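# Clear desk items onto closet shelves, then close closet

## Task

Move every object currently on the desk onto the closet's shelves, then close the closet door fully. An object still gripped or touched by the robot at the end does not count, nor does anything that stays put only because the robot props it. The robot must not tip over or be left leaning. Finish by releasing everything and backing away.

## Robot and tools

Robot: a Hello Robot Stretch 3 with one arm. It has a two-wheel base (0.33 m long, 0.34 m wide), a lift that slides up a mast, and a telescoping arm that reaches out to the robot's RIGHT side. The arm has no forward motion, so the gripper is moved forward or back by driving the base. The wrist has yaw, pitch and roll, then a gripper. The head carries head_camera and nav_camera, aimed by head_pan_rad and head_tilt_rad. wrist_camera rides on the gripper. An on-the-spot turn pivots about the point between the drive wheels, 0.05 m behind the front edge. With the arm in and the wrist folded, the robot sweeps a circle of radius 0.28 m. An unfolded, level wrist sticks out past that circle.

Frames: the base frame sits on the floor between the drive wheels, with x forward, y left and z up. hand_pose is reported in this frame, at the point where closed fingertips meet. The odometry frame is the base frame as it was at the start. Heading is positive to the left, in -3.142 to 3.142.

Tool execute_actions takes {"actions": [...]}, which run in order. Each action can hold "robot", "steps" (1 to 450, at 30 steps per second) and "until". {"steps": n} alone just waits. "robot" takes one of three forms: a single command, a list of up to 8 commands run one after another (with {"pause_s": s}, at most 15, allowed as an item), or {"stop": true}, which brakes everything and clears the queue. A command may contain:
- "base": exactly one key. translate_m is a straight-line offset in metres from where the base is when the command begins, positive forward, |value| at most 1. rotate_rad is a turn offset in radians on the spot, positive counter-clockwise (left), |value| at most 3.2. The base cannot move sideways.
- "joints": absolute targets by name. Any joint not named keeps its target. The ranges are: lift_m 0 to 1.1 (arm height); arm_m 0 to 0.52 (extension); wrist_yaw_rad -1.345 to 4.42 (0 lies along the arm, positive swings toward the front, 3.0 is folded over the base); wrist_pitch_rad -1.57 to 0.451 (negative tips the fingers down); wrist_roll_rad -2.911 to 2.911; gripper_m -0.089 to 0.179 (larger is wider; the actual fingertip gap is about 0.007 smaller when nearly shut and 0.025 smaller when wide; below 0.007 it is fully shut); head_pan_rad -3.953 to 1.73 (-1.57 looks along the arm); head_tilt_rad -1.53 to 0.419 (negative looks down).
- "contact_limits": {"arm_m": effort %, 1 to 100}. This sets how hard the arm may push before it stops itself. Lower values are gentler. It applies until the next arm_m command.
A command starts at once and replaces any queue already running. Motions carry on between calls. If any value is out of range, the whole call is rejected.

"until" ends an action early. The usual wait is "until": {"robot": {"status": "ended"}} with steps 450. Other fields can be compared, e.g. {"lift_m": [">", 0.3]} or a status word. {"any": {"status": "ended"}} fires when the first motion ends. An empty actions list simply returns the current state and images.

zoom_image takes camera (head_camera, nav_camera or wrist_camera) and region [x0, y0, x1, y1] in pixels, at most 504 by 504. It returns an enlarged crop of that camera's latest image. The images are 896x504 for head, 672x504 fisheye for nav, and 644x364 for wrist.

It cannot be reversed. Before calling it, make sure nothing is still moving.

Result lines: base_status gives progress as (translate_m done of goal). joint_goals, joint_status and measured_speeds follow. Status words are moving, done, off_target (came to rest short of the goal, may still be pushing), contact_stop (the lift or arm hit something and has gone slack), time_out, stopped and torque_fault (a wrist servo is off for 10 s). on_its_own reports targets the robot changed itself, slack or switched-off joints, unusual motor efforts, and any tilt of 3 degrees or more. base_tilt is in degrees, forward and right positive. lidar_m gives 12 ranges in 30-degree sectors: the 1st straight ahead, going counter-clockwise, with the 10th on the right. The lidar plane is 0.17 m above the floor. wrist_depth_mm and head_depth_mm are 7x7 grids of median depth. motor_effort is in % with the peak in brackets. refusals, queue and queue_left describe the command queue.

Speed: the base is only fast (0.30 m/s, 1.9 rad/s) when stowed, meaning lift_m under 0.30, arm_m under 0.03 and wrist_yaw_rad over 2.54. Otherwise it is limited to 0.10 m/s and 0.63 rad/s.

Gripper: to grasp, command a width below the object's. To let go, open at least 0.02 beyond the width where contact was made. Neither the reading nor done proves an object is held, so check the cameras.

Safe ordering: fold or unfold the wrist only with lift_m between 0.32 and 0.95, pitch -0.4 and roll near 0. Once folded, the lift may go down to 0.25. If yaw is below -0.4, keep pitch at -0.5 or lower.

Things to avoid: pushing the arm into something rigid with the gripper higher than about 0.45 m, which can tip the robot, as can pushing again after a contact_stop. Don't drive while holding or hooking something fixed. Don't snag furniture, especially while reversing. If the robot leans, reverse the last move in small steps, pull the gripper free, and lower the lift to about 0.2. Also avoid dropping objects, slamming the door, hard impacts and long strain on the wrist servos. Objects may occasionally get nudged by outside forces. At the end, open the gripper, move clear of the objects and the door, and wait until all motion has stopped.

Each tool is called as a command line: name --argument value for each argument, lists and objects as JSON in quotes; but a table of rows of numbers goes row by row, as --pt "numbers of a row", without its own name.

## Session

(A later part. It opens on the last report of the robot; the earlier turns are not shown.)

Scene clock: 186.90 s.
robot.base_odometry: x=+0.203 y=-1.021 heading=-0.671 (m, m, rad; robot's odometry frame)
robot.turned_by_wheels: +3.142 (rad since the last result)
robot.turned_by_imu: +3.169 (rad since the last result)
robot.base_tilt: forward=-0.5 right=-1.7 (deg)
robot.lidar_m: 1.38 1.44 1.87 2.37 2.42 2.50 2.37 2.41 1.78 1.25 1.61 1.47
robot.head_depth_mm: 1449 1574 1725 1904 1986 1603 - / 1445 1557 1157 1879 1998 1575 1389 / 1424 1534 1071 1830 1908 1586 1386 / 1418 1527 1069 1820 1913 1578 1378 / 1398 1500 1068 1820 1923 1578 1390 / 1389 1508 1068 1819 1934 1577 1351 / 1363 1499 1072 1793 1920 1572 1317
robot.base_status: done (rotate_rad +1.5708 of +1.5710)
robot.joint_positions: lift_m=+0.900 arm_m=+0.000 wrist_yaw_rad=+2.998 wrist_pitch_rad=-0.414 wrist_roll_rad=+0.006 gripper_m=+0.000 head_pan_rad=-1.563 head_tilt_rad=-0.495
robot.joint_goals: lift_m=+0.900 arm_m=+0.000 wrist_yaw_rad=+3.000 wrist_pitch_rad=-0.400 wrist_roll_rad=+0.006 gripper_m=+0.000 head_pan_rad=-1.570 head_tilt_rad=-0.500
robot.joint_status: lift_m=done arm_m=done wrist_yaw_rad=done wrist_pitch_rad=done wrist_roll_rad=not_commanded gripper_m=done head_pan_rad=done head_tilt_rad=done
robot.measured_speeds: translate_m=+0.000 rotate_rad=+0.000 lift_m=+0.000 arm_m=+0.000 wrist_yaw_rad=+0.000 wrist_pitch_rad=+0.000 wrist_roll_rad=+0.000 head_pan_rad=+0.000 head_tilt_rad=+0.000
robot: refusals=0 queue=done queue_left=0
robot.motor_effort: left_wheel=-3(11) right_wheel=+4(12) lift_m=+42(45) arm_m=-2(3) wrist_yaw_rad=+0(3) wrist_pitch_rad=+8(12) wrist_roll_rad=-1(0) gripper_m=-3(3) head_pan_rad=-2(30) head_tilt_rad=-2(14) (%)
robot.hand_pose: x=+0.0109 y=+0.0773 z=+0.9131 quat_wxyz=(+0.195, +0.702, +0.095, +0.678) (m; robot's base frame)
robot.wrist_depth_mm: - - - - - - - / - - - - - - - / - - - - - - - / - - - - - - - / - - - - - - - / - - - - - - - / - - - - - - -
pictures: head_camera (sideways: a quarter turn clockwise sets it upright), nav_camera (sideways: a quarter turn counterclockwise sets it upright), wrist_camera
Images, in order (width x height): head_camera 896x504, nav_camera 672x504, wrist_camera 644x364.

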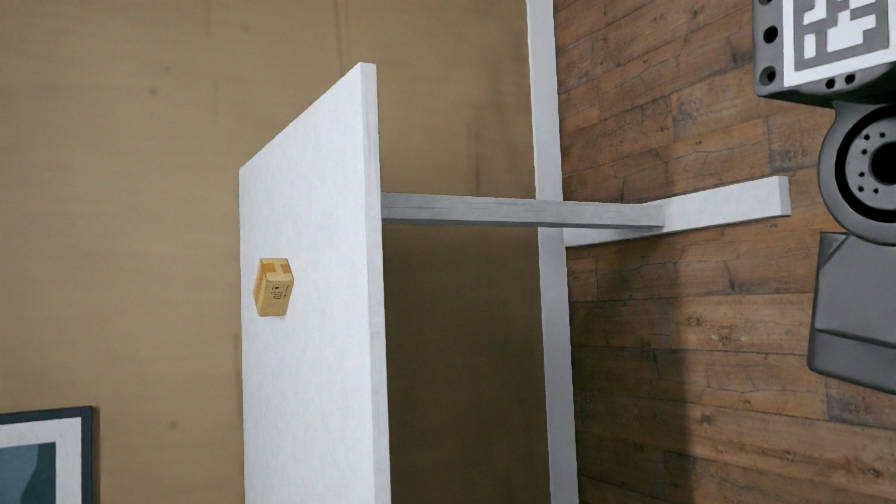

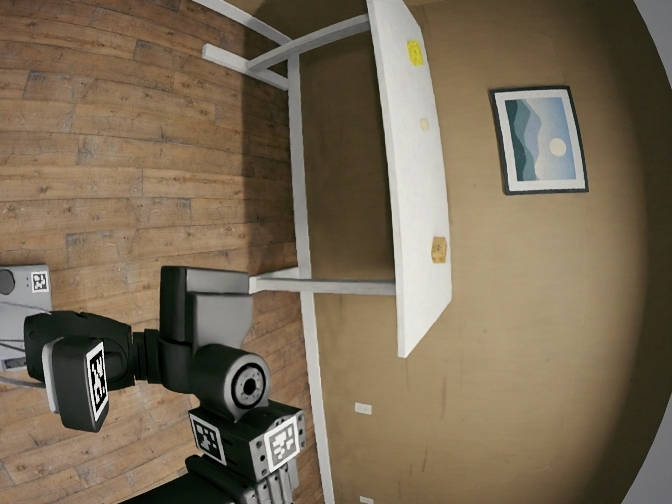

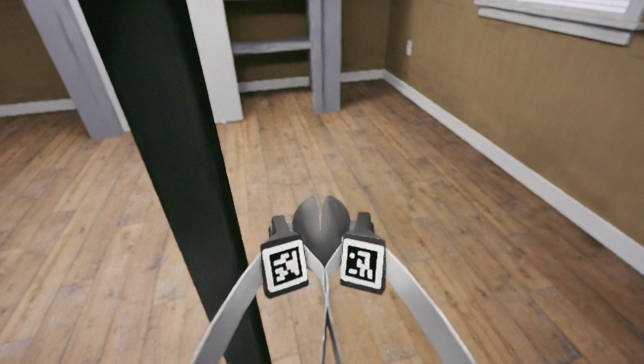

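execute_actions --actions '[{"robot":[{"base":{"rotate_rad":-1.45},"joints":{"lift_m":0.94,"gripper_m":0.15}},{"base":{"translate_m":0.4}},{"base":{"rotate_rad":1.42}},{"joints":{"wrist_yaw_rad":0.0,"head_tilt_rad":-0.6}},{"joints":{"lift_m":1.05}},{"joints":{"wrist_pitch_rad":-0.5,"arm_m":0.25}}],"steps":450,"until":{"robot":{"status":"ended"}}},{"steps":450,"until":{"robot":{"status":"ended"}}}]'

Scene clock: 215.70 s.
robot.base_odometry: x=-0.006 y=-1.362 heading=-0.701 (m, m, rad; robot's odometry frame)
robot.turned_by_wheels: -0.030 (rad since the last result)
robot.turned_by_imu: -0.024 (rad since the last result)
robot.base_tilt: forward=-0.5 right=-1.8 (deg)
robot.lidar_m: 1.36 1.39 1.80 2.78 2.81 2.56 2.39 2.03 1.37 0.86 1.30 1.31
robot.head_depth_mm: 1062 1227 822 621 1717 1464 1244 / - - 781 621 1706 1460 1239 / 1056 - 742 623 1198 1358 1213 / 1061 1129 741 622 1666 1469 1246 / 1069 1144 799 600 1648 1454 1241 / 1055 1131 820 599 1626 1467 1247 / 1045 1118 819 599 1637 1467 1246
robot.base_status: done (rotate_rad +1.4198 of +1.4200)
robot.joint_positions: lift_m=+1.050 arm_m=+0.250 wrist_yaw_rad=+0.002 wrist_pitch_rad=-0.512 wrist_roll_rad=+0.006 gripper_m=+0.150 head_pan_rad=-1.563 head_tilt_rad=-0.592
robot.joint_goals: lift_m=+1.050 arm_m=+0.250 wrist_yaw_rad=+0.000 wrist_pitch_rad=-0.500 wrist_roll_rad=+0.006 gripper_m=+0.150 head_pan_rad=-1.570 head_tilt_rad=-0.600
robot.joint_status: lift_m=done arm_m=done wrist_yaw_rad=done wrist_pitch_rad=done wrist_roll_rad=not_commanded gripper_m=done head_pan_rad=done head_tilt_rad=done
robot.measured_speeds: translate_m=+0.000 rotate_rad=+0.000 lift_m=+0.000 arm_m=+0.000 wrist_yaw_rad=+0.000 wrist_pitch_rad=+0.000 wrist_roll_rad=+0.000 head_pan_rad=+0.000 head_tilt_rad=+0.000
robot: refusals=0 queue=done queue_left=0
robot.motor_effort: left_wheel=-4(9) right_wheel=+4(7) lift_m=+43(51) arm_m=+3(6) wrist_yaw_rad=-2(2) wrist_pitch_rad=+6(7) wrist_roll_rad=+0(0) gripper_m=+1(100) head_pan_rad=-2(1) head_tilt_rad=-3(9) (%)
robot.hand_pose: x=-0.0212 y=-0.6063 z=+1.0418 quat_wxyz=(+0.682, +0.179, -0.686, -0.179) (m; robot's base frame)
robot.wrist_depth_mm: 666 678 689 709 717 779 785 / 574 571 563 557 551 846 883 / 432 425 410 399 411 915 - / 342 342 344 341 338 333 - / 291 298 286 286 283 292 278 / 251 - 247 247 246 232 243 / 223 219 217 216 215 215 213
pictures: head_camera (sideways: a quarter turn clockwise sets it upright), nav_camera (sideways: a quarter turn counterclockwise sets it upright), wrist_camera
Images, in order (width x height): head_camera 896x504, nav_camera 672x504, wrist_camera 644x364.

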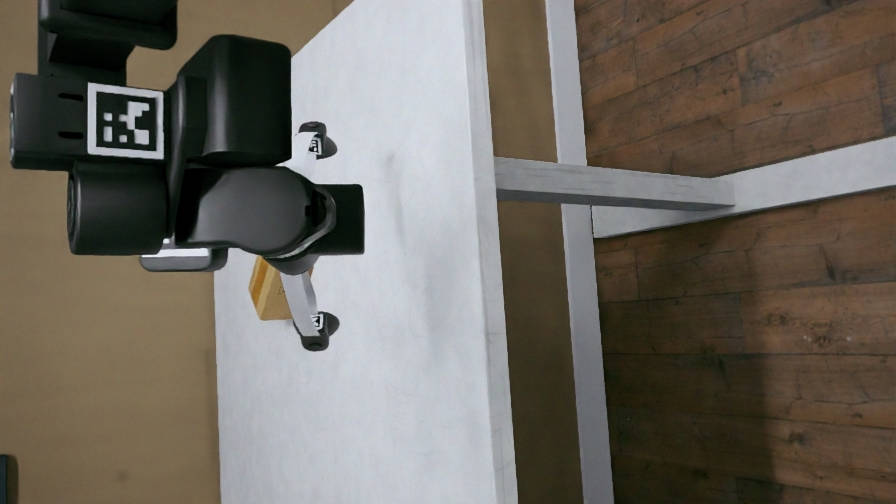

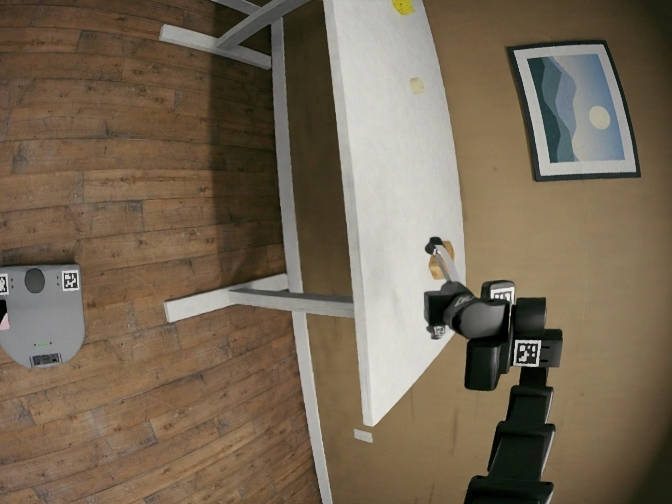

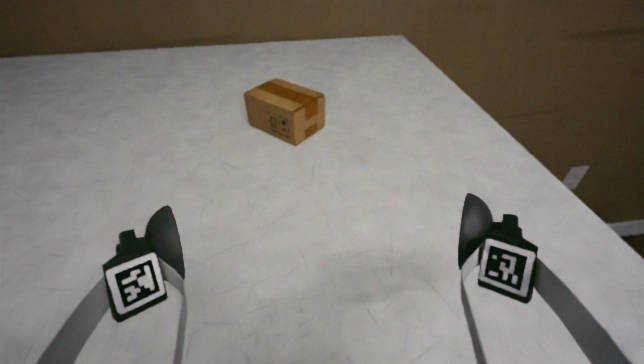

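execute_actions --actions '[{"robot":[{"base":{"translate_m":0.04},"joints":{"lift_m":1.02,"arm_m":0.40}}],"steps":450,"until":{"robot":{"status":"ended"}}}]'

Scene clock: 222.87 s.
robot.base_odometry: x=+0.025 y=-1.388 heading=-0.701 (m, m, rad; robot's odometry frame)
robot.turned_by_wheels: +0.000 (rad since the last result)
robot.turned_by_imu: +0.001 (rad since the last result)
robot.base_tilt: forward=-0.6 right=-1.7 (deg)
robot.lidar_m: 1.32 1.35 1.74 2.78 2.82 2.60 2.43 2.01 1.36 0.87 1.30 1.28
robot.head_depth_mm: 1086 - 821 625 1713 1467 1241 / 1069 1169 823 623 1681 1466 1242 / 1050 - 779 623 1224 1365 1238 / 1063 1142 783 599 1668 1452 1243 / 1063 1138 778 599 1639 1456 1246 / 1052 1125 822 599 1633 1460 1247 / 1039 1116 822 599 1621 1453 1240
robot.base_status: done (translate_m +0.0400 of +0.0400)
robot.joint_positions: lift_m=+1.020 arm_m=+0.400 wrist_yaw_rad=+0.002 wrist_pitch_rad=-0.512 wrist_roll_rad=+0.006 gripper_m=+0.150 head_pan_rad=-1.563 head_tilt_rad=-0.592
robot.joint_goals: lift_m=+1.020 arm_m=+0.400 wrist_yaw_rad=+0.000 wrist_pitch_rad=-0.500 wrist_roll_rad=+0.006 gripper_m=+0.150 head_pan_rad=-1.570 head_tilt_rad=-0.600
robot.joint_status: lift_m=done arm_m=done wrist_yaw_rad=done wrist_pitch_rad=done wrist_roll_rad=not_commanded gripper_m=done head_pan_rad=done head_tilt_rad=done
robot.measured_speeds: translate_m=+0.000 rotate_rad=+0.000 lift_m=+0.000 arm_m=+0.000 wrist_yaw_rad=+0.000 wrist_pitch_rad=+0.000 wrist_roll_rad=+0.000 head_pan_rad=+0.000 head_tilt_rad=+0.000
robot: refusals=0 queue=done queue_left=0
robot.motor_effort: left_wheel=-4(5) right_wheel=+3(7) lift_m=+17(40) arm_m=+4(4) wrist_yaw_rad=-2(2) wrist_pitch_rad=+7(6) wrist_roll_rad=-1(1) gripper_m=+1(1) head_pan_rad=-3(2) head_tilt_rad=-3(3) (%)
robot.hand_pose: x=-0.0212 y=-0.7562 z=+1.0126 quat_wxyz=(+0.682, +0.179, -0.686, -0.179) (m; robot's base frame)
robot.wrist_depth_mm: 516 534 560 585 592 604 642 / 493 487 478 479 471 674 754 / 374 370 372 269 365 359 806 / 301 294 299 258 291 289 290 / 251 258 249 248 247 252 244 / 216 - 215 213 213 202 211 / 195 188 188 186 186 186 185
pictures: head_camera (sideways: a quarter turn clockwise sets it upright), nav_camera (sideways: a quarter turn counterclockwise sets it upright), wrist_camera
Images, in order (width x height): head_camera 896x504, nav_camera 672x504, wrist_camera 644x364.

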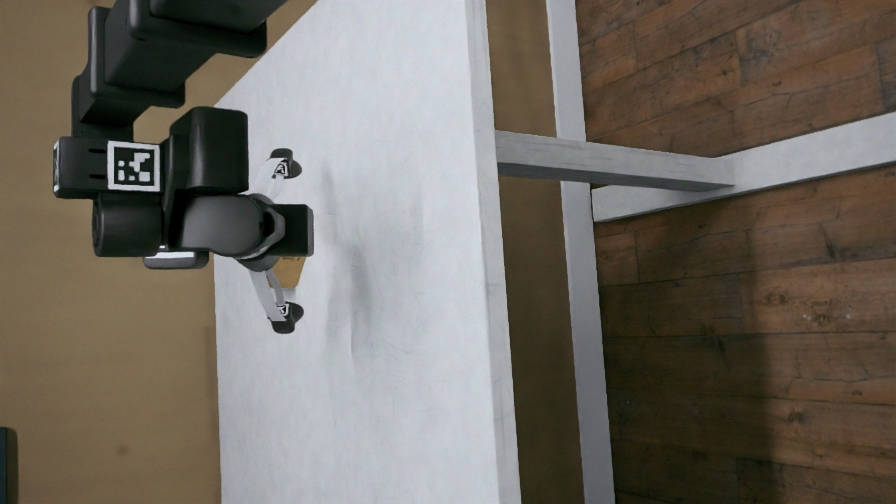

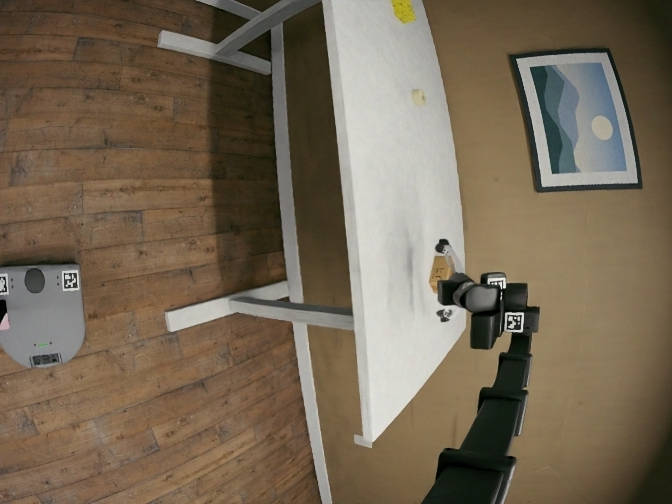

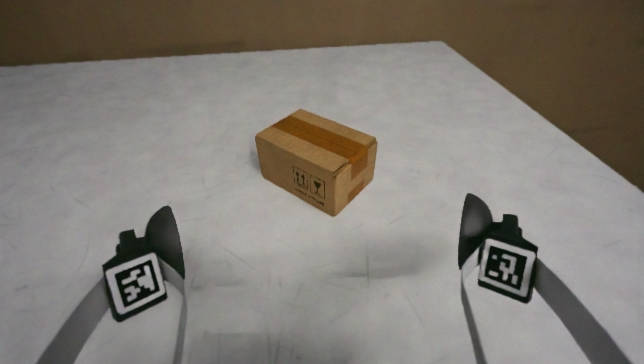

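execute_actions --actions '[{"robot":[{"joints":{"lift_m":1.0,"arm_m":0.50}}],"steps":450,"until":{"robot":{"status":"ended"}}}]'

Scene clock: 227.17 s.
robot.base_odometry: x=+0.025 y=-1.388 heading=-0.701 (m, m, rad; robot's odometry frame)
robot.turned_by_wheels: +0.000 (rad since the last result)
robot.turned_by_imu: +0.001 (rad since the last result)
robot.base_tilt: forward=-0.5 right=-1.7 (deg)
robot.lidar_m: 1.32 1.34 1.75 2.78 2.82 2.59 2.43 2.01 1.36 0.87 1.30 1.28
robot.head_depth_mm: 1109 - 776 623 1720 1465 1249 / 1079 1116 824 625 1684 1459 1240 / 1059 - 821 623 1231 1346 1240 / 1076 1141 782 598 1669 1467 1245 / 1061 1136 821 597 1635 1457 1251 / 1052 1124 817 595 1624 1459 1244 / 1039 1108 819 596 1613 1458 1245
robot.base_status: done (translate_m +0.0400 of +0.0400)
robot.joint_positions: lift_m=+1.000 arm_m=+0.500 wrist_yaw_rad=+0.002 wrist_pitch_rad=-0.512 wrist_roll_rad=+0.006 gripper_m=+0.150 head_pan_rad=-1.563 head_tilt_rad=-0.592
robot.joint_goals: lift_m=+1.000 arm_m=+0.500 wrist_yaw_rad=+0.000 wrist_pitch_rad=-0.500 wrist_roll_rad=+0.006 gripper_m=+0.150 head_pan_rad=-1.570 head_tilt_rad=-0.600
robot.joint_status: lift_m=done arm_m=done wrist_yaw_rad=done wrist_pitch_rad=done wrist_roll_rad=not_commanded gripper_m=done head_pan_rad=done head_tilt_rad=done
robot.measured_speeds: translate_m=+0.000 rotate_rad=+0.000 lift_m=+0.000 arm_m=+0.000 wrist_yaw_rad=+0.000 wrist_pitch_rad=+0.000 wrist_roll_rad=+0.000 head_pan_rad=+0.000 head_tilt_rad=+0.000
robot: refusals=0 queue=done queue_left=0
robot.motor_effort: left_wheel=-4(4) right_wheel=+3(3) lift_m=+17(17) arm_m=+2(5) wrist_yaw_rad=-2(2) wrist_pitch_rad=+7(7) wrist_roll_rad=-1(0) gripper_m=+1(1) head_pan_rad=-3(2) head_tilt_rad=-2(3) (%)
robot.hand_pose: x=-0.0212 y=-0.8562 z=+0.9926 quat_wxyz=(+0.682, +0.179, -0.686, -0.179) (m; robot's base frame)
robot.wrist_depth_mm: 439 457 466 481 499 520 533 / 446 436 431 433 423 480 596 / 334 331 327 324 324 320 662 / 268 269 267 188 262 260 259 / 224 230 210 159 208 226 218 / 193 - 193 162 185 180 188 / - 170 168 168 168 166 166
pictures: head_camera (sideways: a quarter turn clockwise sets it upright), nav_camera (sideways: a quarter turn counterclockwise sets it upright), wrist_camera
Images, in order (width x height): head_camera 896x504, nav_camera 672x504, wrist_camera 644x364.

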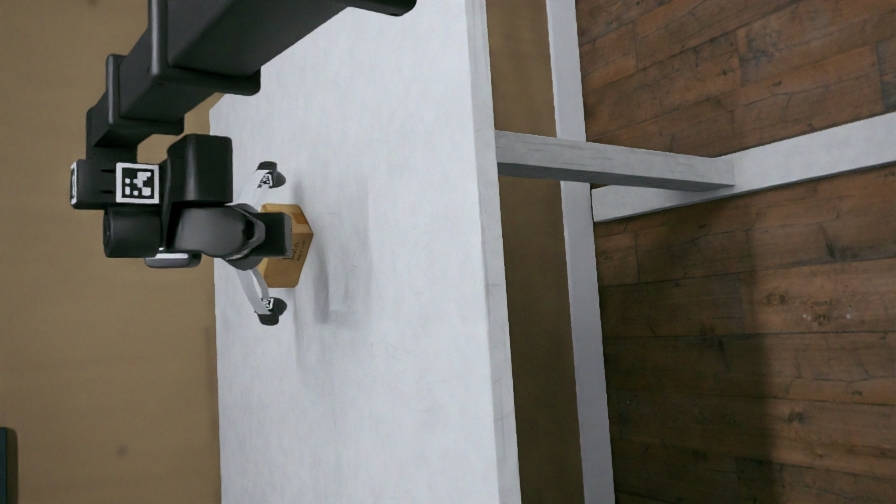

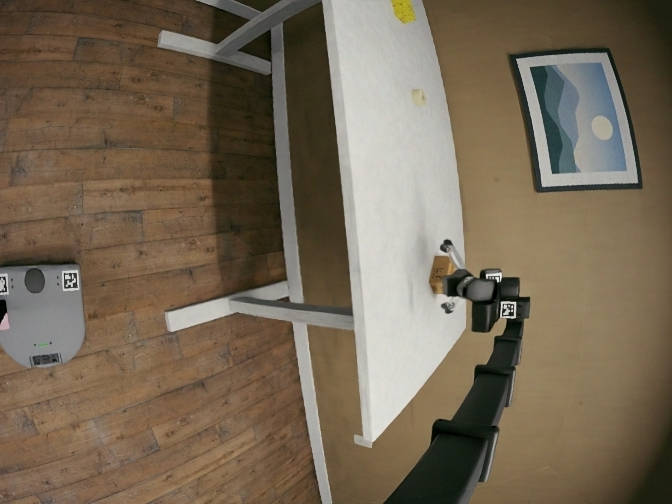

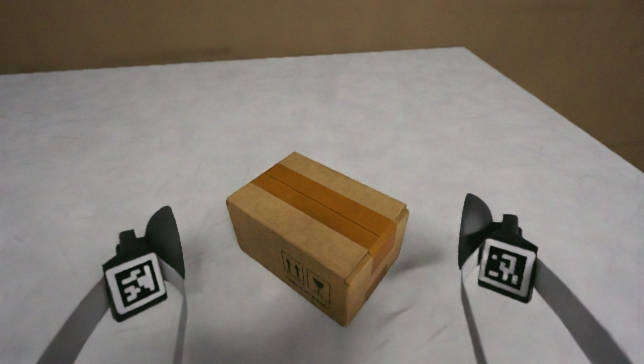

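Between the fingers. Close and lift.

execute_actions --actions '[{"robot":[{"joints":{"gripper_m":0.045}},{"joints":{"lift_m":1.06}}],"steps":450,"until":{"robot":{"status":"ended"}}}]'

Scene clock: 231.43 s.
robot.base_odometry: x=+0.025 y=-1.388 heading=-0.701 (m, m, rad; robot's odometry frame)
robot.turned_by_wheels: +0.000 (rad since the last result)
robot.turned_by_imu: +0.001 (rad since the last result)
robot.base_tilt: forward=-0.5 right=-1.7 (deg)
robot.lidar_m: 1.32 1.35 1.75 2.79 2.83 2.60 2.43 2.01 1.36 0.87 1.30 1.28
robot.head_depth_mm: - 1237 820 624 1716 1458 1242 / 1130 1175 820 624 1677 1456 1245 / - 1174 822 621 1224 1364 1240 / 1049 983 815 599 1677 1455 1252 / 1067 1136 821 600 1640 1460 1240 / 1051 1124 815 598 1615 1461 1245 / 1038 1115 819 597 1625 1462 1246
robot.base_status: done (translate_m +0.0400 of +0.0400)
robot.joint_positions: lift_m=+1.059 arm_m=+0.500 wrist_yaw_rad=+0.000 wrist_pitch_rad=-0.520 wrist_roll_rad=+0.006 gripper_m=+0.045 head_pan_rad=-1.563 head_tilt_rad=-0.592
robot.joint_goals: lift_m=+1.060 arm_m=+0.500 wrist_yaw_rad=+0.000 wrist_pitch_rad=-0.500 wrist_roll_rad=+0.006 gripper_m=+0.045 head_pan_rad=-1.570 head_tilt_rad=-0.600
robot.joint_status: lift_m=done arm_m=done wrist_yaw_rad=done wrist_pitch_rad=done wrist_roll_rad=not_commanded gripper_m=done head_pan_rad=done head_tilt_rad=done
robot.measured_speeds: translate_m=+0.000 rotate_rad=+0.000 lift_m=+0.000 arm_m=+0.000 wrist_yaw_rad=+0.000 wrist_pitch_rad=+0.000 wrist_roll_rad=+0.000 head_pan_rad=+0.000 head_tilt_rad=+0.000
robot: refusals=0 queue=done queue_left=0
robot.motor_effort: left_wheel=-4(5) right_wheel=+4(4) lift_m=+43(45) arm_m=+4(3) wrist_yaw_rad=-1(2) wrist_pitch_rad=+11(12) wrist_roll_rad=+0(0) gripper_m=-6(100) head_pan_rad=-1(1) head_tilt_rad=-3(3) (%)
robot.hand_pose: x=-0.0215 y=-0.8551 z=+1.0500 quat_wxyz=(+0.682, +0.182, -0.685, -0.182) (m; robot's base frame)
robot.wrist_depth_mm: 439 456 471 490 512 523 529 / 481 501 508 520 543 585 605 / 437 436 435 425 429 445 686 / 354 349 349 349 344 343 803 / 294 297 296 167 300 290 287 / 258 256 243 172 245 253 251 / 225 225 224 225 221 221 220
pictures: head_camera (sideways: a quarter turn clockwise sets it upright), nav_camera (sideways: a quarter turn counterclockwise sets it upright), wrist_camera
Images, in order (width x height): head_camera 896x504, nav_camera 672x504, wrist_camera 644x364.

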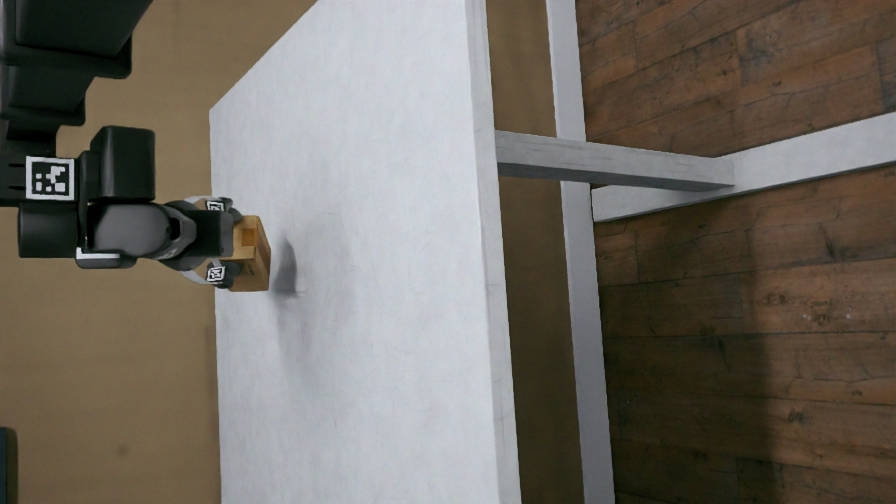

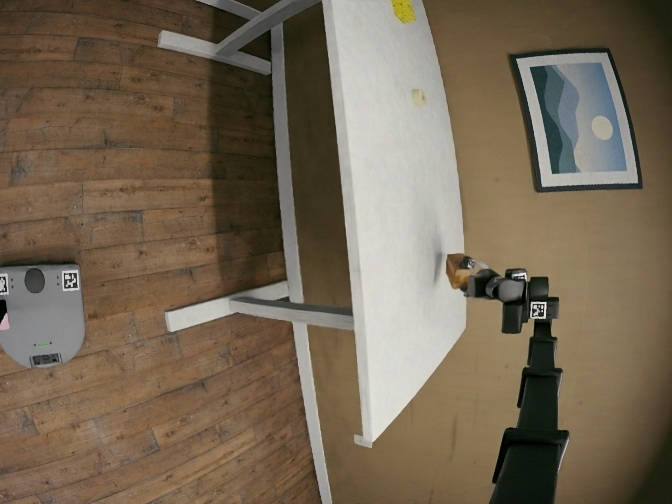

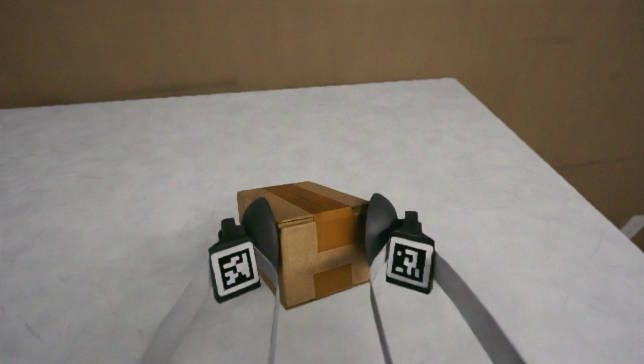

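execute_actions --actions '[{"robot":[{"joints":{"arm_m":0,"gripper_m":0.035}},{"base":{"rotate_rad":1.571},"joints":{"lift_m":0.88,"wrist_pitch_rad":-0.3,"head_pan_rad":0,"head_tilt_rad":-0.3}},{"base":{"translate_m":1.0}},{"base":{"translate_m":1.0}},{"base":{"translate_m":0.25}}],"steps":450,"until":{"robot":{"status":"ended"}}},{"steps":450,"until":{"robot":{"status":"ended"}}}]'

Scene clock: 267.20 s.
robot.base_odometry: x=+1.314 y=+0.141 heading=+0.870 (m, m, rad; robot's odometry frame)
robot.turned_by_wheels: +1.571 (rad since the last result)
robot.turned_by_imu: +1.596 (rad since the last result)
robot.base_tilt: forward=-0.7 right=-1.8 (deg)
robot.lidar_m: 0.80 0.85 1.03 2.60 2.66 3.42 2.86 1.76 1.24 1.17 1.19 0.80
robot.head_depth_mm: 642 679 721 773 826 890 960 / 1045 780 791 812 828 886 945 / 1286 1355 1412 1385 1545 1409 1491 / 1277 1343 1394 1458 1598 1421 1536 / 1264 1336 1404 1446 1572 1417 1527 / 1243 1329 1377 1451 1543 1362 1531 / 1241 1311 1360 1426 1545 1356 1523
robot.base_status: moving (translate_m +1.0000 of +1.0000)
robot.joint_positions: lift_m=+0.880 arm_m=+0.000 wrist_yaw_rad=+0.000 wrist_pitch_rad=-0.330 wrist_roll_rad=+0.006 gripper_m=+0.036 head_pan_rad=-0.007 head_tilt_rad=-0.309
robot.joint_goals: lift_m=+0.880 arm_m=+0.000 wrist_yaw_rad=+0.000 wrist_pitch_rad=-0.300 wrist_roll_rad=+0.006 gripper_m=+0.035 head_pan_rad=+0.000 head_tilt_rad=-0.300
robot.joint_status: lift_m=done arm_m=done wrist_yaw_rad=done wrist_pitch_rad=done wrist_roll_rad=not_commanded gripper_m=done head_pan_rad=done head_tilt_rad=done
robot.measured_speeds: translate_m=+0.000 rotate_rad=+0.000 lift_m=+0.000 arm_m=+0.000 wrist_yaw_rad=+0.000 wrist_pitch_rad=+0.000 wrist_roll_rad=+0.000 head_pan_rad=+0.000 head_tilt_rad=+0.000
robot: refusals=0 queue=running queue_left=1
robot.motor_effort: left_wheel=-5(8) right_wheel=+3(8) lift_m=+18(46) arm_m=-2(3) wrist_yaw_rad=-1(1) wrist_pitch_rad=+18(17) wrist_roll_rad=+0(1) gripper_m=-10(60) head_pan_rad=+2(30) head_tilt_rad=+3(18) (%)
robot.hand_pose: x=-0.0214 y=-0.3800 z=+0.9134 quat_wxyz=(+0.696, +0.116, -0.699, -0.117) (m; robot's base frame)
robot.wrist_depth_mm: 755 769 800 799 814 863 898 / 804 860 825 869 917 939 981 / 855 909 909 972 - - - / 935 - - - - - - / - - - 166 - - - / - - - 173 - - - / - - - - - - -
pictures: head_camera (sideways: a quarter turn clockwise sets it upright), nav_camera (sideways: a quarter turn counterclockwise sets it upright), wrist_camera
Images, in order (width x height): head_camera 896x504, nav_camera 672x504, wrist_camera 644x364.

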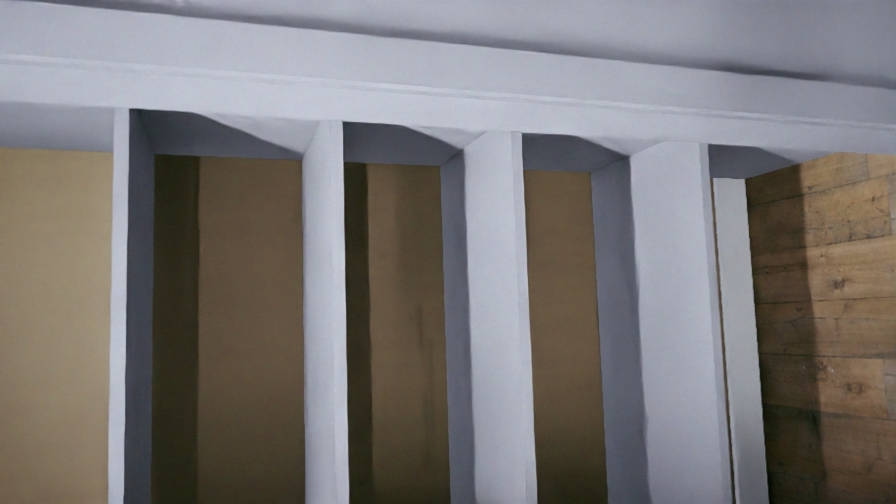

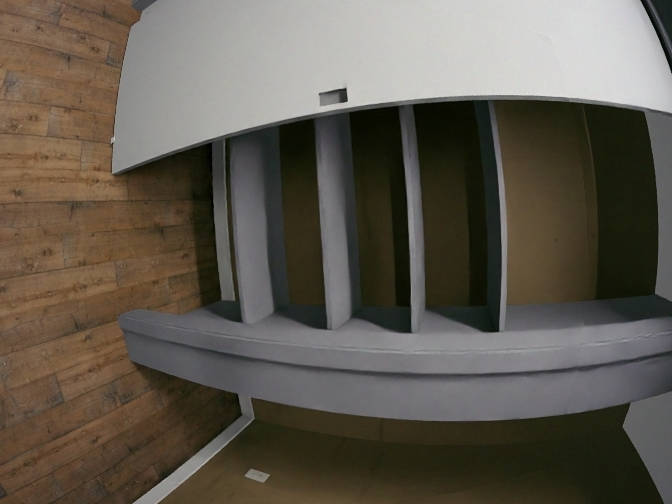

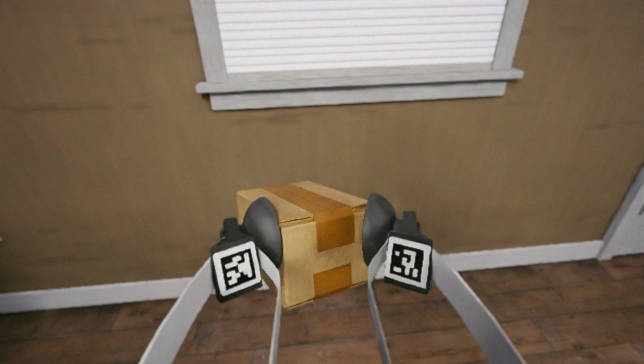

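execute_actions --actions '[{"steps":200,"until":{"robot":{"status":"ended"}}},{"robot":[{"base":{"rotate_rad":1.545},"joints":{"lift_m":0.93,"head_pan_rad":-1.57,"head_tilt_rad":-0.45}},{"joints":{"arm_m":0.3}}],"steps":450,"until":{"robot":{"status":"ended"}}}]'

Scene clock: 279.03 s.
robot.base_odometry: x=+1.476 y=+0.332 heading=+2.415 (m, m, rad; robot's odometry frame)
robot.turned_by_wheels: +1.545 (rad since the last result)
robot.turned_by_imu: +1.552 (rad since the last result)
robot.base_tilt: forward=-0.5 right=-1.7 (deg)
robot.lidar_m: 1.47 2.67 3.42 3.12 1.83 1.23 1.15 1.17 0.56 0.96 0.64 0.69
robot.head_depth_mm: 744 546 558 - - 663 748 / 970 996 1008 - 1094 817 834 / 1066 1126 1229 - 1270 1428 1363 / 1050 1109 1231 - 1313 1187 1367 / 1045 1095 1217 1034 1368 1190 1375 / 1037 1088 1192 1045 1375 1149 1361 / 1024 1081 1186 1036 1355 1143 1361
robot.base_status: done (rotate_rad +1.5448 of +1.5450)
robot.joint_positions: lift_m=+0.929 arm_m=+0.300 wrist_yaw_rad=+0.000 wrist_pitch_rad=-0.329 wrist_roll_rad=+0.006 gripper_m=+0.036 head_pan_rad=-1.563 head_tilt_rad=-0.444
robot.joint_goals: lift_m=+0.930 arm_m=+0.300 wrist_yaw_rad=+0.000 wrist_pitch_rad=-0.300 wrist_roll_rad=+0.006 gripper_m=+0.035 head_pan_rad=-1.570 head_tilt_rad=-0.450
robot.joint_status: lift_m=done arm_m=done wrist_yaw_rad=done wrist_pitch_rad=done wrist_roll_rad=not_commanded gripper_m=done head_pan_rad=done head_tilt_rad=done
robot.measured_speeds: translate_m=+0.000 rotate_rad=+0.000 lift_m=+0.000 arm_m=+0.000 wrist_yaw_rad=+0.000 wrist_pitch_rad=+0.000 wrist_roll_rad=+0.000 head_pan_rad=+0.000 head_tilt_rad=+0.000
robot: refusals=0 queue=done queue_left=0
robot.motor_effort: left_wheel=-4(9) right_wheel=+4(8) lift_m=+43(49) arm_m=+3(6) wrist_yaw_rad=-1(1) wrist_pitch_rad=+17(17) wrist_roll_rad=+0(1) gripper_m=-11(10) head_pan_rad=-2(30) head_tilt_rad=-3(13) (%)
robot.hand_pose: x=-0.0214 y=-0.6794 z=+0.9627 quat_wxyz=(+0.696, +0.116, -0.699, -0.116) (m; robot's base frame)
robot.wrist_depth_mm: 583 600 608 631 614 363 254 / 617 640 639 679 641 370 260 / 641 664 646 638 568 378 264 / 478 469 466 460 455 388 268 / 371 376 380 166 526 386 270 / 795 790 741 172 692 391 275 / 657 660 650 649 622 385 277
pictures: head_camera (sideways: a quarter turn clockwise sets it upright), nav_camera (sideways: a quarter turn counterclockwise sets it upright), wrist_camera
Images, in order (width x height): head_camera 896x504, nav_camera 672x504, wrist_camera 644x364.

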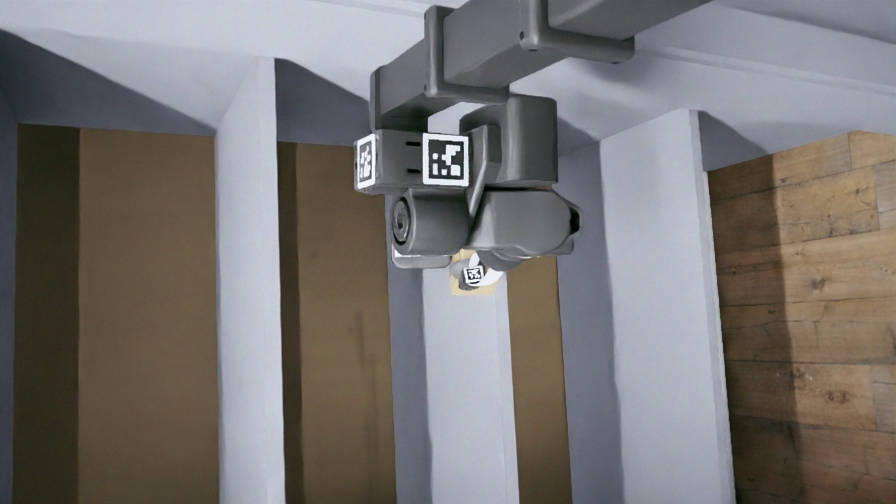

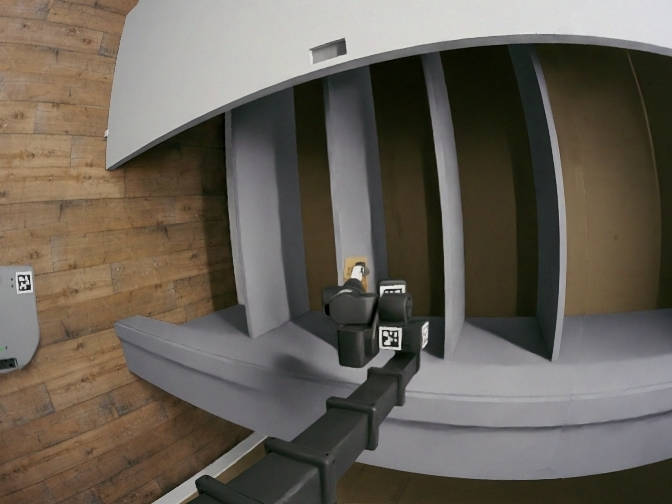

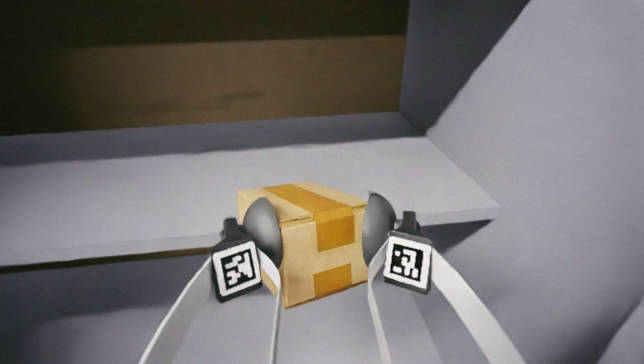

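execute_actions --actions '[{"robot":[{"joints":{"arm_m":0.0,"lift_m":0.96}},{"base":{"rotate_rad":0.5}},{"base":{"translate_m":-0.3}},{"base":{"rotate_rad":-0.5}},{"base":{"translate_m":0.31}},{"joints":{"arm_m":0.42}}],"steps":450,"until":{"robot":{"status":"ended"}}},{"steps":450,"until":{"robot":{"status":"ended"}}}]'

Scene clock: 309.53 s.
robot.base_odometry: x=+1.536 y=+0.471 heading=+2.414 (m, m, rad; robot's odometry frame)
robot.turned_by_wheels: +0.000 (rad since the last result)
robot.turned_by_imu: -0.168 (rad since the last result)
robot.base_tilt: forward=-8.8 right=-23.1 (deg)
robot.lidar_m: 0.86 1.38 0.68 0.55 0.55 0.60 0.93 1.13 0.49 0.47 1.23 0.59
robot.head_depth_mm: 1627 1683 1707 - 1764 1760 1773 / 1647 1656 1662 1686 1684 895 903 / 835 838 - 854 858 862 870 / 806 814 799 817 825 850 1186 / 773 790 1112 1430 1518 1547 1305 / 1455 1462 1475 1477 1502 1503 1335 / 1412 1436 1428 1438 1459 1319 1364
robot.base_status: done (translate_m +0.3100 of +0.3100)
robot.joint_positions: lift_m=+0.960 arm_m=+0.419 wrist_yaw_rad=+0.399 wrist_pitch_rad=-0.347 wrist_roll_rad=+0.016 gripper_m=+0.035 head_pan_rad=-1.564 head_tilt_rad=-0.449
robot.joint_goals: lift_m=+0.960 arm_m=+0.420 wrist_yaw_rad=+0.385 wrist_pitch_rad=-0.300 wrist_roll_rad=+0.016 gripper_m=+0.035 head_pan_rad=-1.570 head_tilt_rad=-0.450
robot.joint_status: lift_m=done arm_m=done wrist_yaw_rad=done wrist_pitch_rad=done wrist_roll_rad=not_commanded gripper_m=done head_pan_rad=done head_tilt_rad=done
robot.measured_speeds: translate_m=+0.000 rotate_rad=+0.000 lift_m=+0.000 arm_m=+0.000 wrist_yaw_rad=+0.000 wrist_pitch_rad=+0.000 wrist_roll_rad=+0.000 head_pan_rad=+0.000 head_tilt_rad=+0.000
robot: refusals=0 queue=done queue_left=0
robot.on_its_own: base_tilt is 23.0 degrees off its reading at the scene's start (forward=-0.5 right=-1.7); wrist_yaw_rad is held at +0.385, not at your +0.000, by its stall guard, which is not easing now
robot.motor_effort: left_wheel=-9(43) right_wheel=+0(82) lift_m=+27(44) arm_m=+7(17) wrist_yaw_rad=-10(72) wrist_pitch_rad=+27(100) wrist_roll_rad=-5(8) gripper_m=+6(33) head_pan_rad=-1(2) head_tilt_rad=-1(3) (%)
robot.hand_pose: x=+0.0690 y=-0.7786 z=+0.9890 quat_wxyz=(+0.702, +0.258, -0.664, +0.016) (m; robot's base frame)
robot.wrist_depth_mm: 951 861 873 844 146 144 150 / 630 660 581 592 149 147 154 / 995 944 892 904 152 159 156 / 984 956 937 895 156 163 161 / 692 659 634 630 159 167 166 / - - 948 949 164 171 170 / 780 753 743 732 170 177 174
pictures: head_camera (sideways: a quarter turn clockwise sets it upright), nav_camera (sideways: a quarter turn counterclockwise sets it upright), wrist_camera
Images, in order (width x height): head_camera 896x504, nav_camera 672x504, wrist_camera 644x364.

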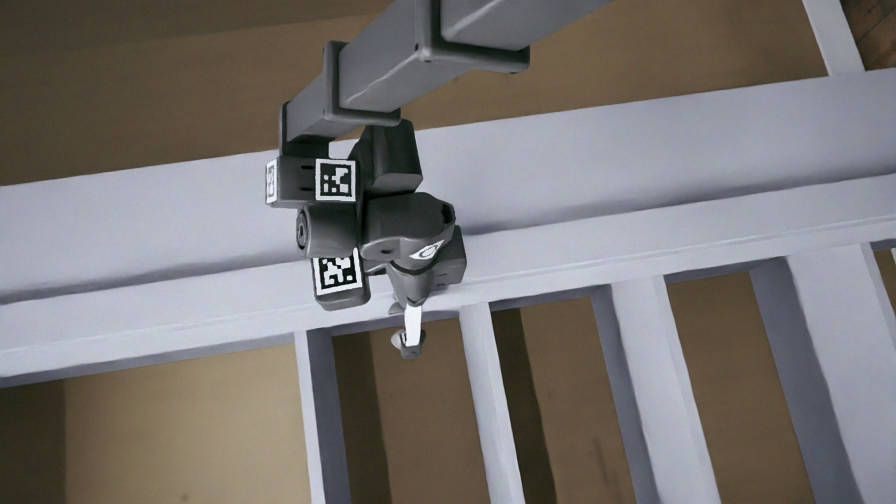

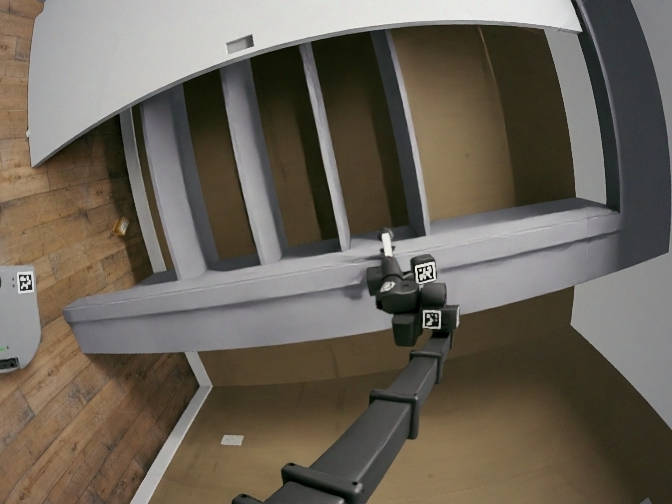

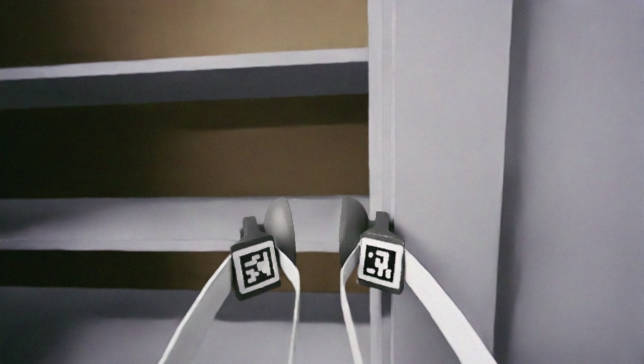

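execute_actions --actions '[{"robot":{"joints":{"arm_m":0.25}},"steps":60,"until":{"robot":{"status":"ended"}}},{"robot":{"joints":{"arm_m":0.0,"wrist_yaw_rad":0}},"steps":150,"until":{"robot":{"status":"ended"}}},{"robot":{"joints":{"head_tilt_rad":-0.9}},"steps":40}]'

Scene clock: 318.93 s.
robot.base_odometry: x=+1.536 y=+0.471 heading=+2.415 (m, m, rad; robot's odometry frame)
robot.turned_by_wheels: +0.000 (rad since the last result)
robot.turned_by_imu: -0.240 (rad since the last result)
robot.base_tilt: forward=-0.7 right=-2.1 (deg)
robot.lidar_m: 0.54 1.34 2.78 3.82 3.34 1.54 1.14 1.10 0.47 0.38 1.08 1.12
robot.head_depth_mm: 405 479 - - - 1202 1125 / 379 448 528 - - 1222 1119 / 343 397 - - - 1213 1130 / 331 381 - - 794 1145 1135 / 386 461 860 1072 1382 1251 1124 / 754 805 1171 1092 1420 1247 1119 / 926 804 1191 1050 1394 1249 1127
robot.base_status: done (translate_m +0.3100 of +0.3100)
robot.joint_positions: lift_m=+0.960 arm_m=-0.001 wrist_yaw_rad=+0.000 wrist_pitch_rad=-0.323 wrist_roll_rad=+0.004 gripper_m=+0.035 head_pan_rad=-1.566 head_tilt_rad=-0.888
robot.joint_goals: lift_m=+0.960 arm_m=+0.000 wrist_yaw_rad=+0.000 wrist_pitch_rad=-0.300 wrist_roll_rad=+0.004 gripper_m=+0.035 head_pan_rad=-1.570 head_tilt_rad=-0.900
robot.joint_status: lift_m=done arm_m=done wrist_yaw_rad=done wrist_pitch_rad=done wrist_roll_rad=not_commanded gripper_m=done head_pan_rad=done head_tilt_rad=done
robot.measured_speeds: translate_m=+0.000 rotate_rad=+0.000 lift_m=+0.000 arm_m=+0.000 wrist_yaw_rad=+0.000 wrist_pitch_rad=+0.000 wrist_roll_rad=+0.000 head_pan_rad=+0.000 head_tilt_rad=+0.000
robot: refusals=0 queue=done queue_left=0
robot.motor_effort: left_wheel=-1(89) right_wheel=-2(45) lift_m=+29(42) arm_m=+6(14) wrist_yaw_rad=+0(54) wrist_pitch_rad=+13(27) wrist_roll_rad=+0(5) gripper_m=-4(25) head_pan_rad=-1(2) head_tilt_rad=-4(23) (%)
robot.hand_pose: x=-0.0215 y=-0.3796 z=+0.9946 quat_wxyz=(+0.697, +0.114, -0.699, -0.114) (m; robot's base frame)
robot.wrist_depth_mm: 614 690 160 125 165 201 718 / 663 722 187 136 180 224 738 / 679 745 226 148 198 257 757 / 563 555 491 162 220 901 791 / 440 860 963 178 267 - 840 / 820 795 763 203 294 - 875 / 703 686 698 230 332 - 891
pictures: head_camera (sideways: a quarter turn clockwise sets it upright), nav_camera (sideways: a quarter turn counterclockwise sets it upright), wrist_camera
Images, in order (width x height): head_camera 896x504, nav_camera 672x504, wrist_camera 644x364.

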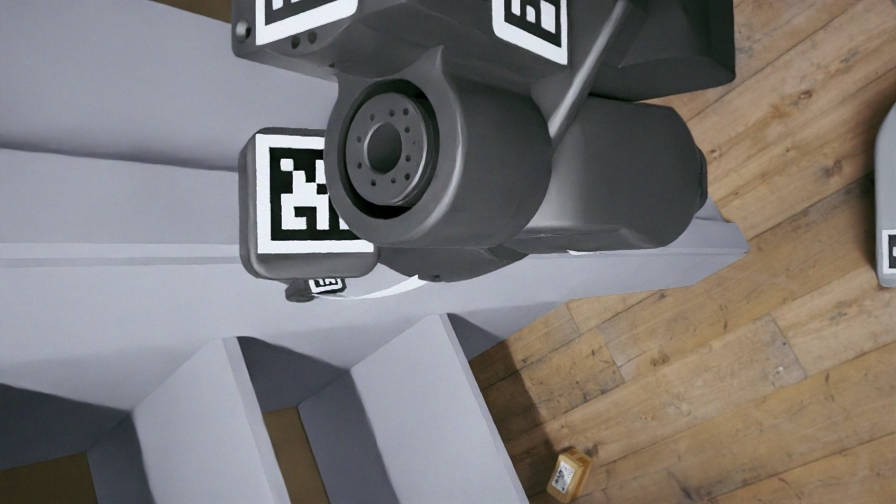

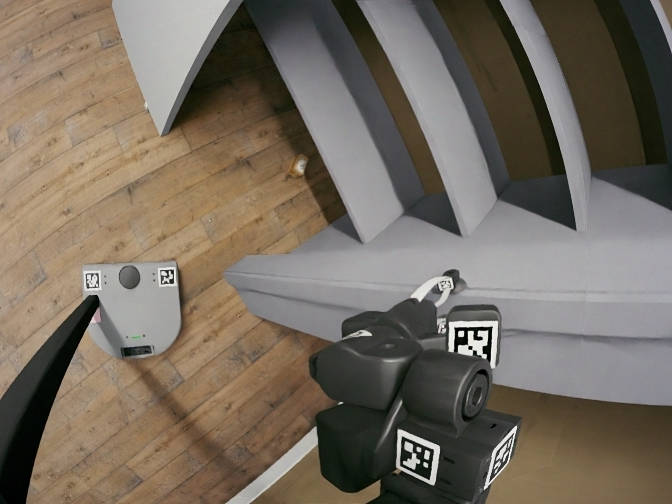

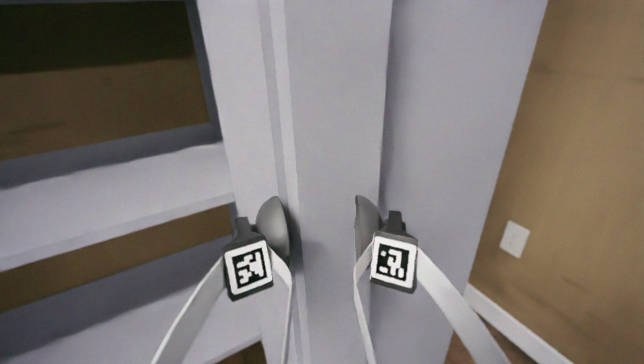

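execute_actions --actions '[{"robot":[{"base":{"rotate_rad":0.41}},{"joints":{"lift_m":0.25,"wrist_pitch_rad":-0.8,"gripper_m":0.15}},{"joints":{"arm_m":0.25}}],"steps":450,"until":{"robot":{"status":"ended"}}}]'

Scene clock: 335.73 s.
robot.base_odometry: x=+1.536 y=+0.471 heading=+2.825 (m, m, rad; robot's odometry frame)
robot.turned_by_wheels: +0.410 (rad since the last result)
robot.turned_by_imu: +0.070 (rad since the last result)
robot.base_tilt: forward=-0.9 right=-2.3 (deg)
robot.lidar_m: 0.59 2.72 2.91 3.76 3.15 1.38 1.07 1.05 0.48 0.38 1.10 0.60
robot.head_depth_mm: 413 1398 1641 1616 1417 1244 1121 / 390 460 559 770 1376 1251 1120 / 371 433 519 648 863 1136 1126 / 337 391 464 577 757 1043 1129 / 336 405 500 677 1366 1237 1124 / 752 805 1206 1097 1409 1248 1123 / 956 806 1203 1071 1406 1246 1114
robot.base_status: done (rotate_rad +0.4101 of +0.4100)
robot.joint_positions: lift_m=+0.250 arm_m=+0.128 wrist_yaw_rad=+0.012 wrist_pitch_rad=-0.842 wrist_roll_rad=-0.010 gripper_m=+0.150 head_pan_rad=-1.566 head_tilt_rad=-0.893
robot.joint_goals: lift_m=+0.250 arm_m=+0.128 wrist_yaw_rad=+0.000 wrist_pitch_rad=-0.800 wrist_roll_rad=-0.010 gripper_m=+0.150 head_pan_rad=-1.570 head_tilt_rad=-0.900
robot.joint_status: lift_m=done arm_m=contact_stop wrist_yaw_rad=done wrist_pitch_rad=done wrist_roll_rad=not_commanded gripper_m=done head_pan_rad=done head_tilt_rad=done
robot.measured_speeds: translate_m=-0.001 rotate_rad=+0.005 lift_m=-0.001 arm_m=+0.004 wrist_yaw_rad=-0.100 wrist_pitch_rad=+0.096 wrist_roll_rad=+0.144 head_pan_rad=+0.000 head_tilt_rad=-0.024
robot: refusals=0 queue=dropped queue_left=0
robot.on_its_own: arm_m is slack since a contact_stop, until your next command for it (your +0.250 is given up)
robot.motor_effort: left_wheel=+6(30) right_wheel=+0(25) lift_m=+19(29) arm_m=+4(25) wrist_yaw_rad=-7(15) wrist_pitch_rad=+23(38) wrist_roll_rad=+5(12) gripper_m=-1(100) head_pan_rad=-1(3) head_tilt_rad=-3(5) (%)
robot.hand_pose: x=-0.0198 y=-0.4252 z=+0.1819 quat_wxyz=(+0.650, +0.295, -0.640, -0.284) (m; robot's base frame)
robot.wrist_depth_mm: - - - - 55 63 81 / - - - - 67 81 111 / - - - - 83 112 427 / - - - 52 113 182 401 / - - 52 71 183 370 360 / - 54 71 116 324 327 342 / 308 304 142 300 303 310 310
pictures: head_camera (sideways: a quarter turn clockwise sets it upright), nav_camera (sideways: a quarter turn counterclockwise sets it upright), wrist_camera
Images, in order (width x height): head_camera 896x504, nav_camera 672x504, wrist_camera 644x364.

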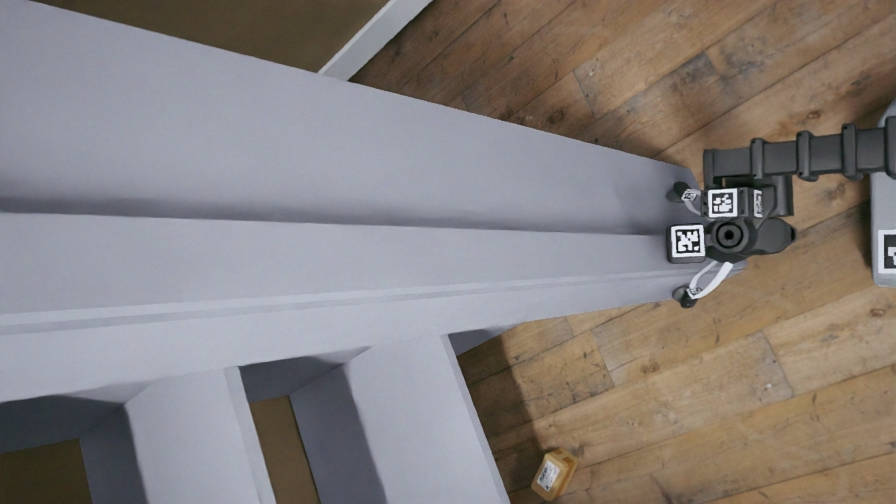

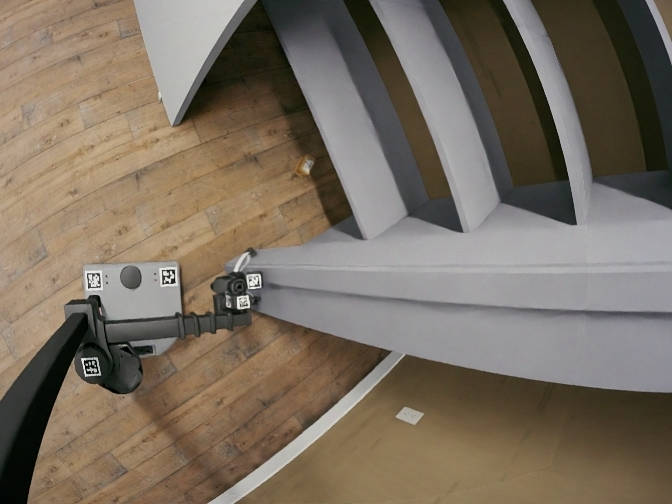

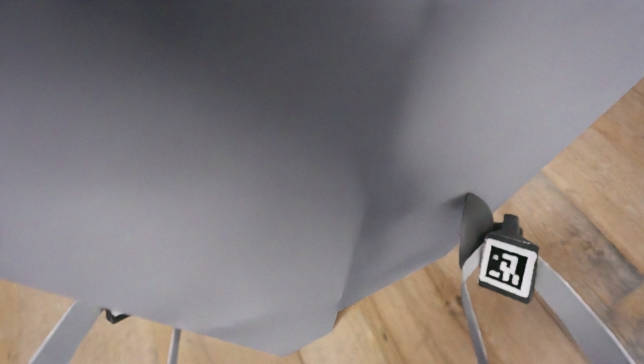

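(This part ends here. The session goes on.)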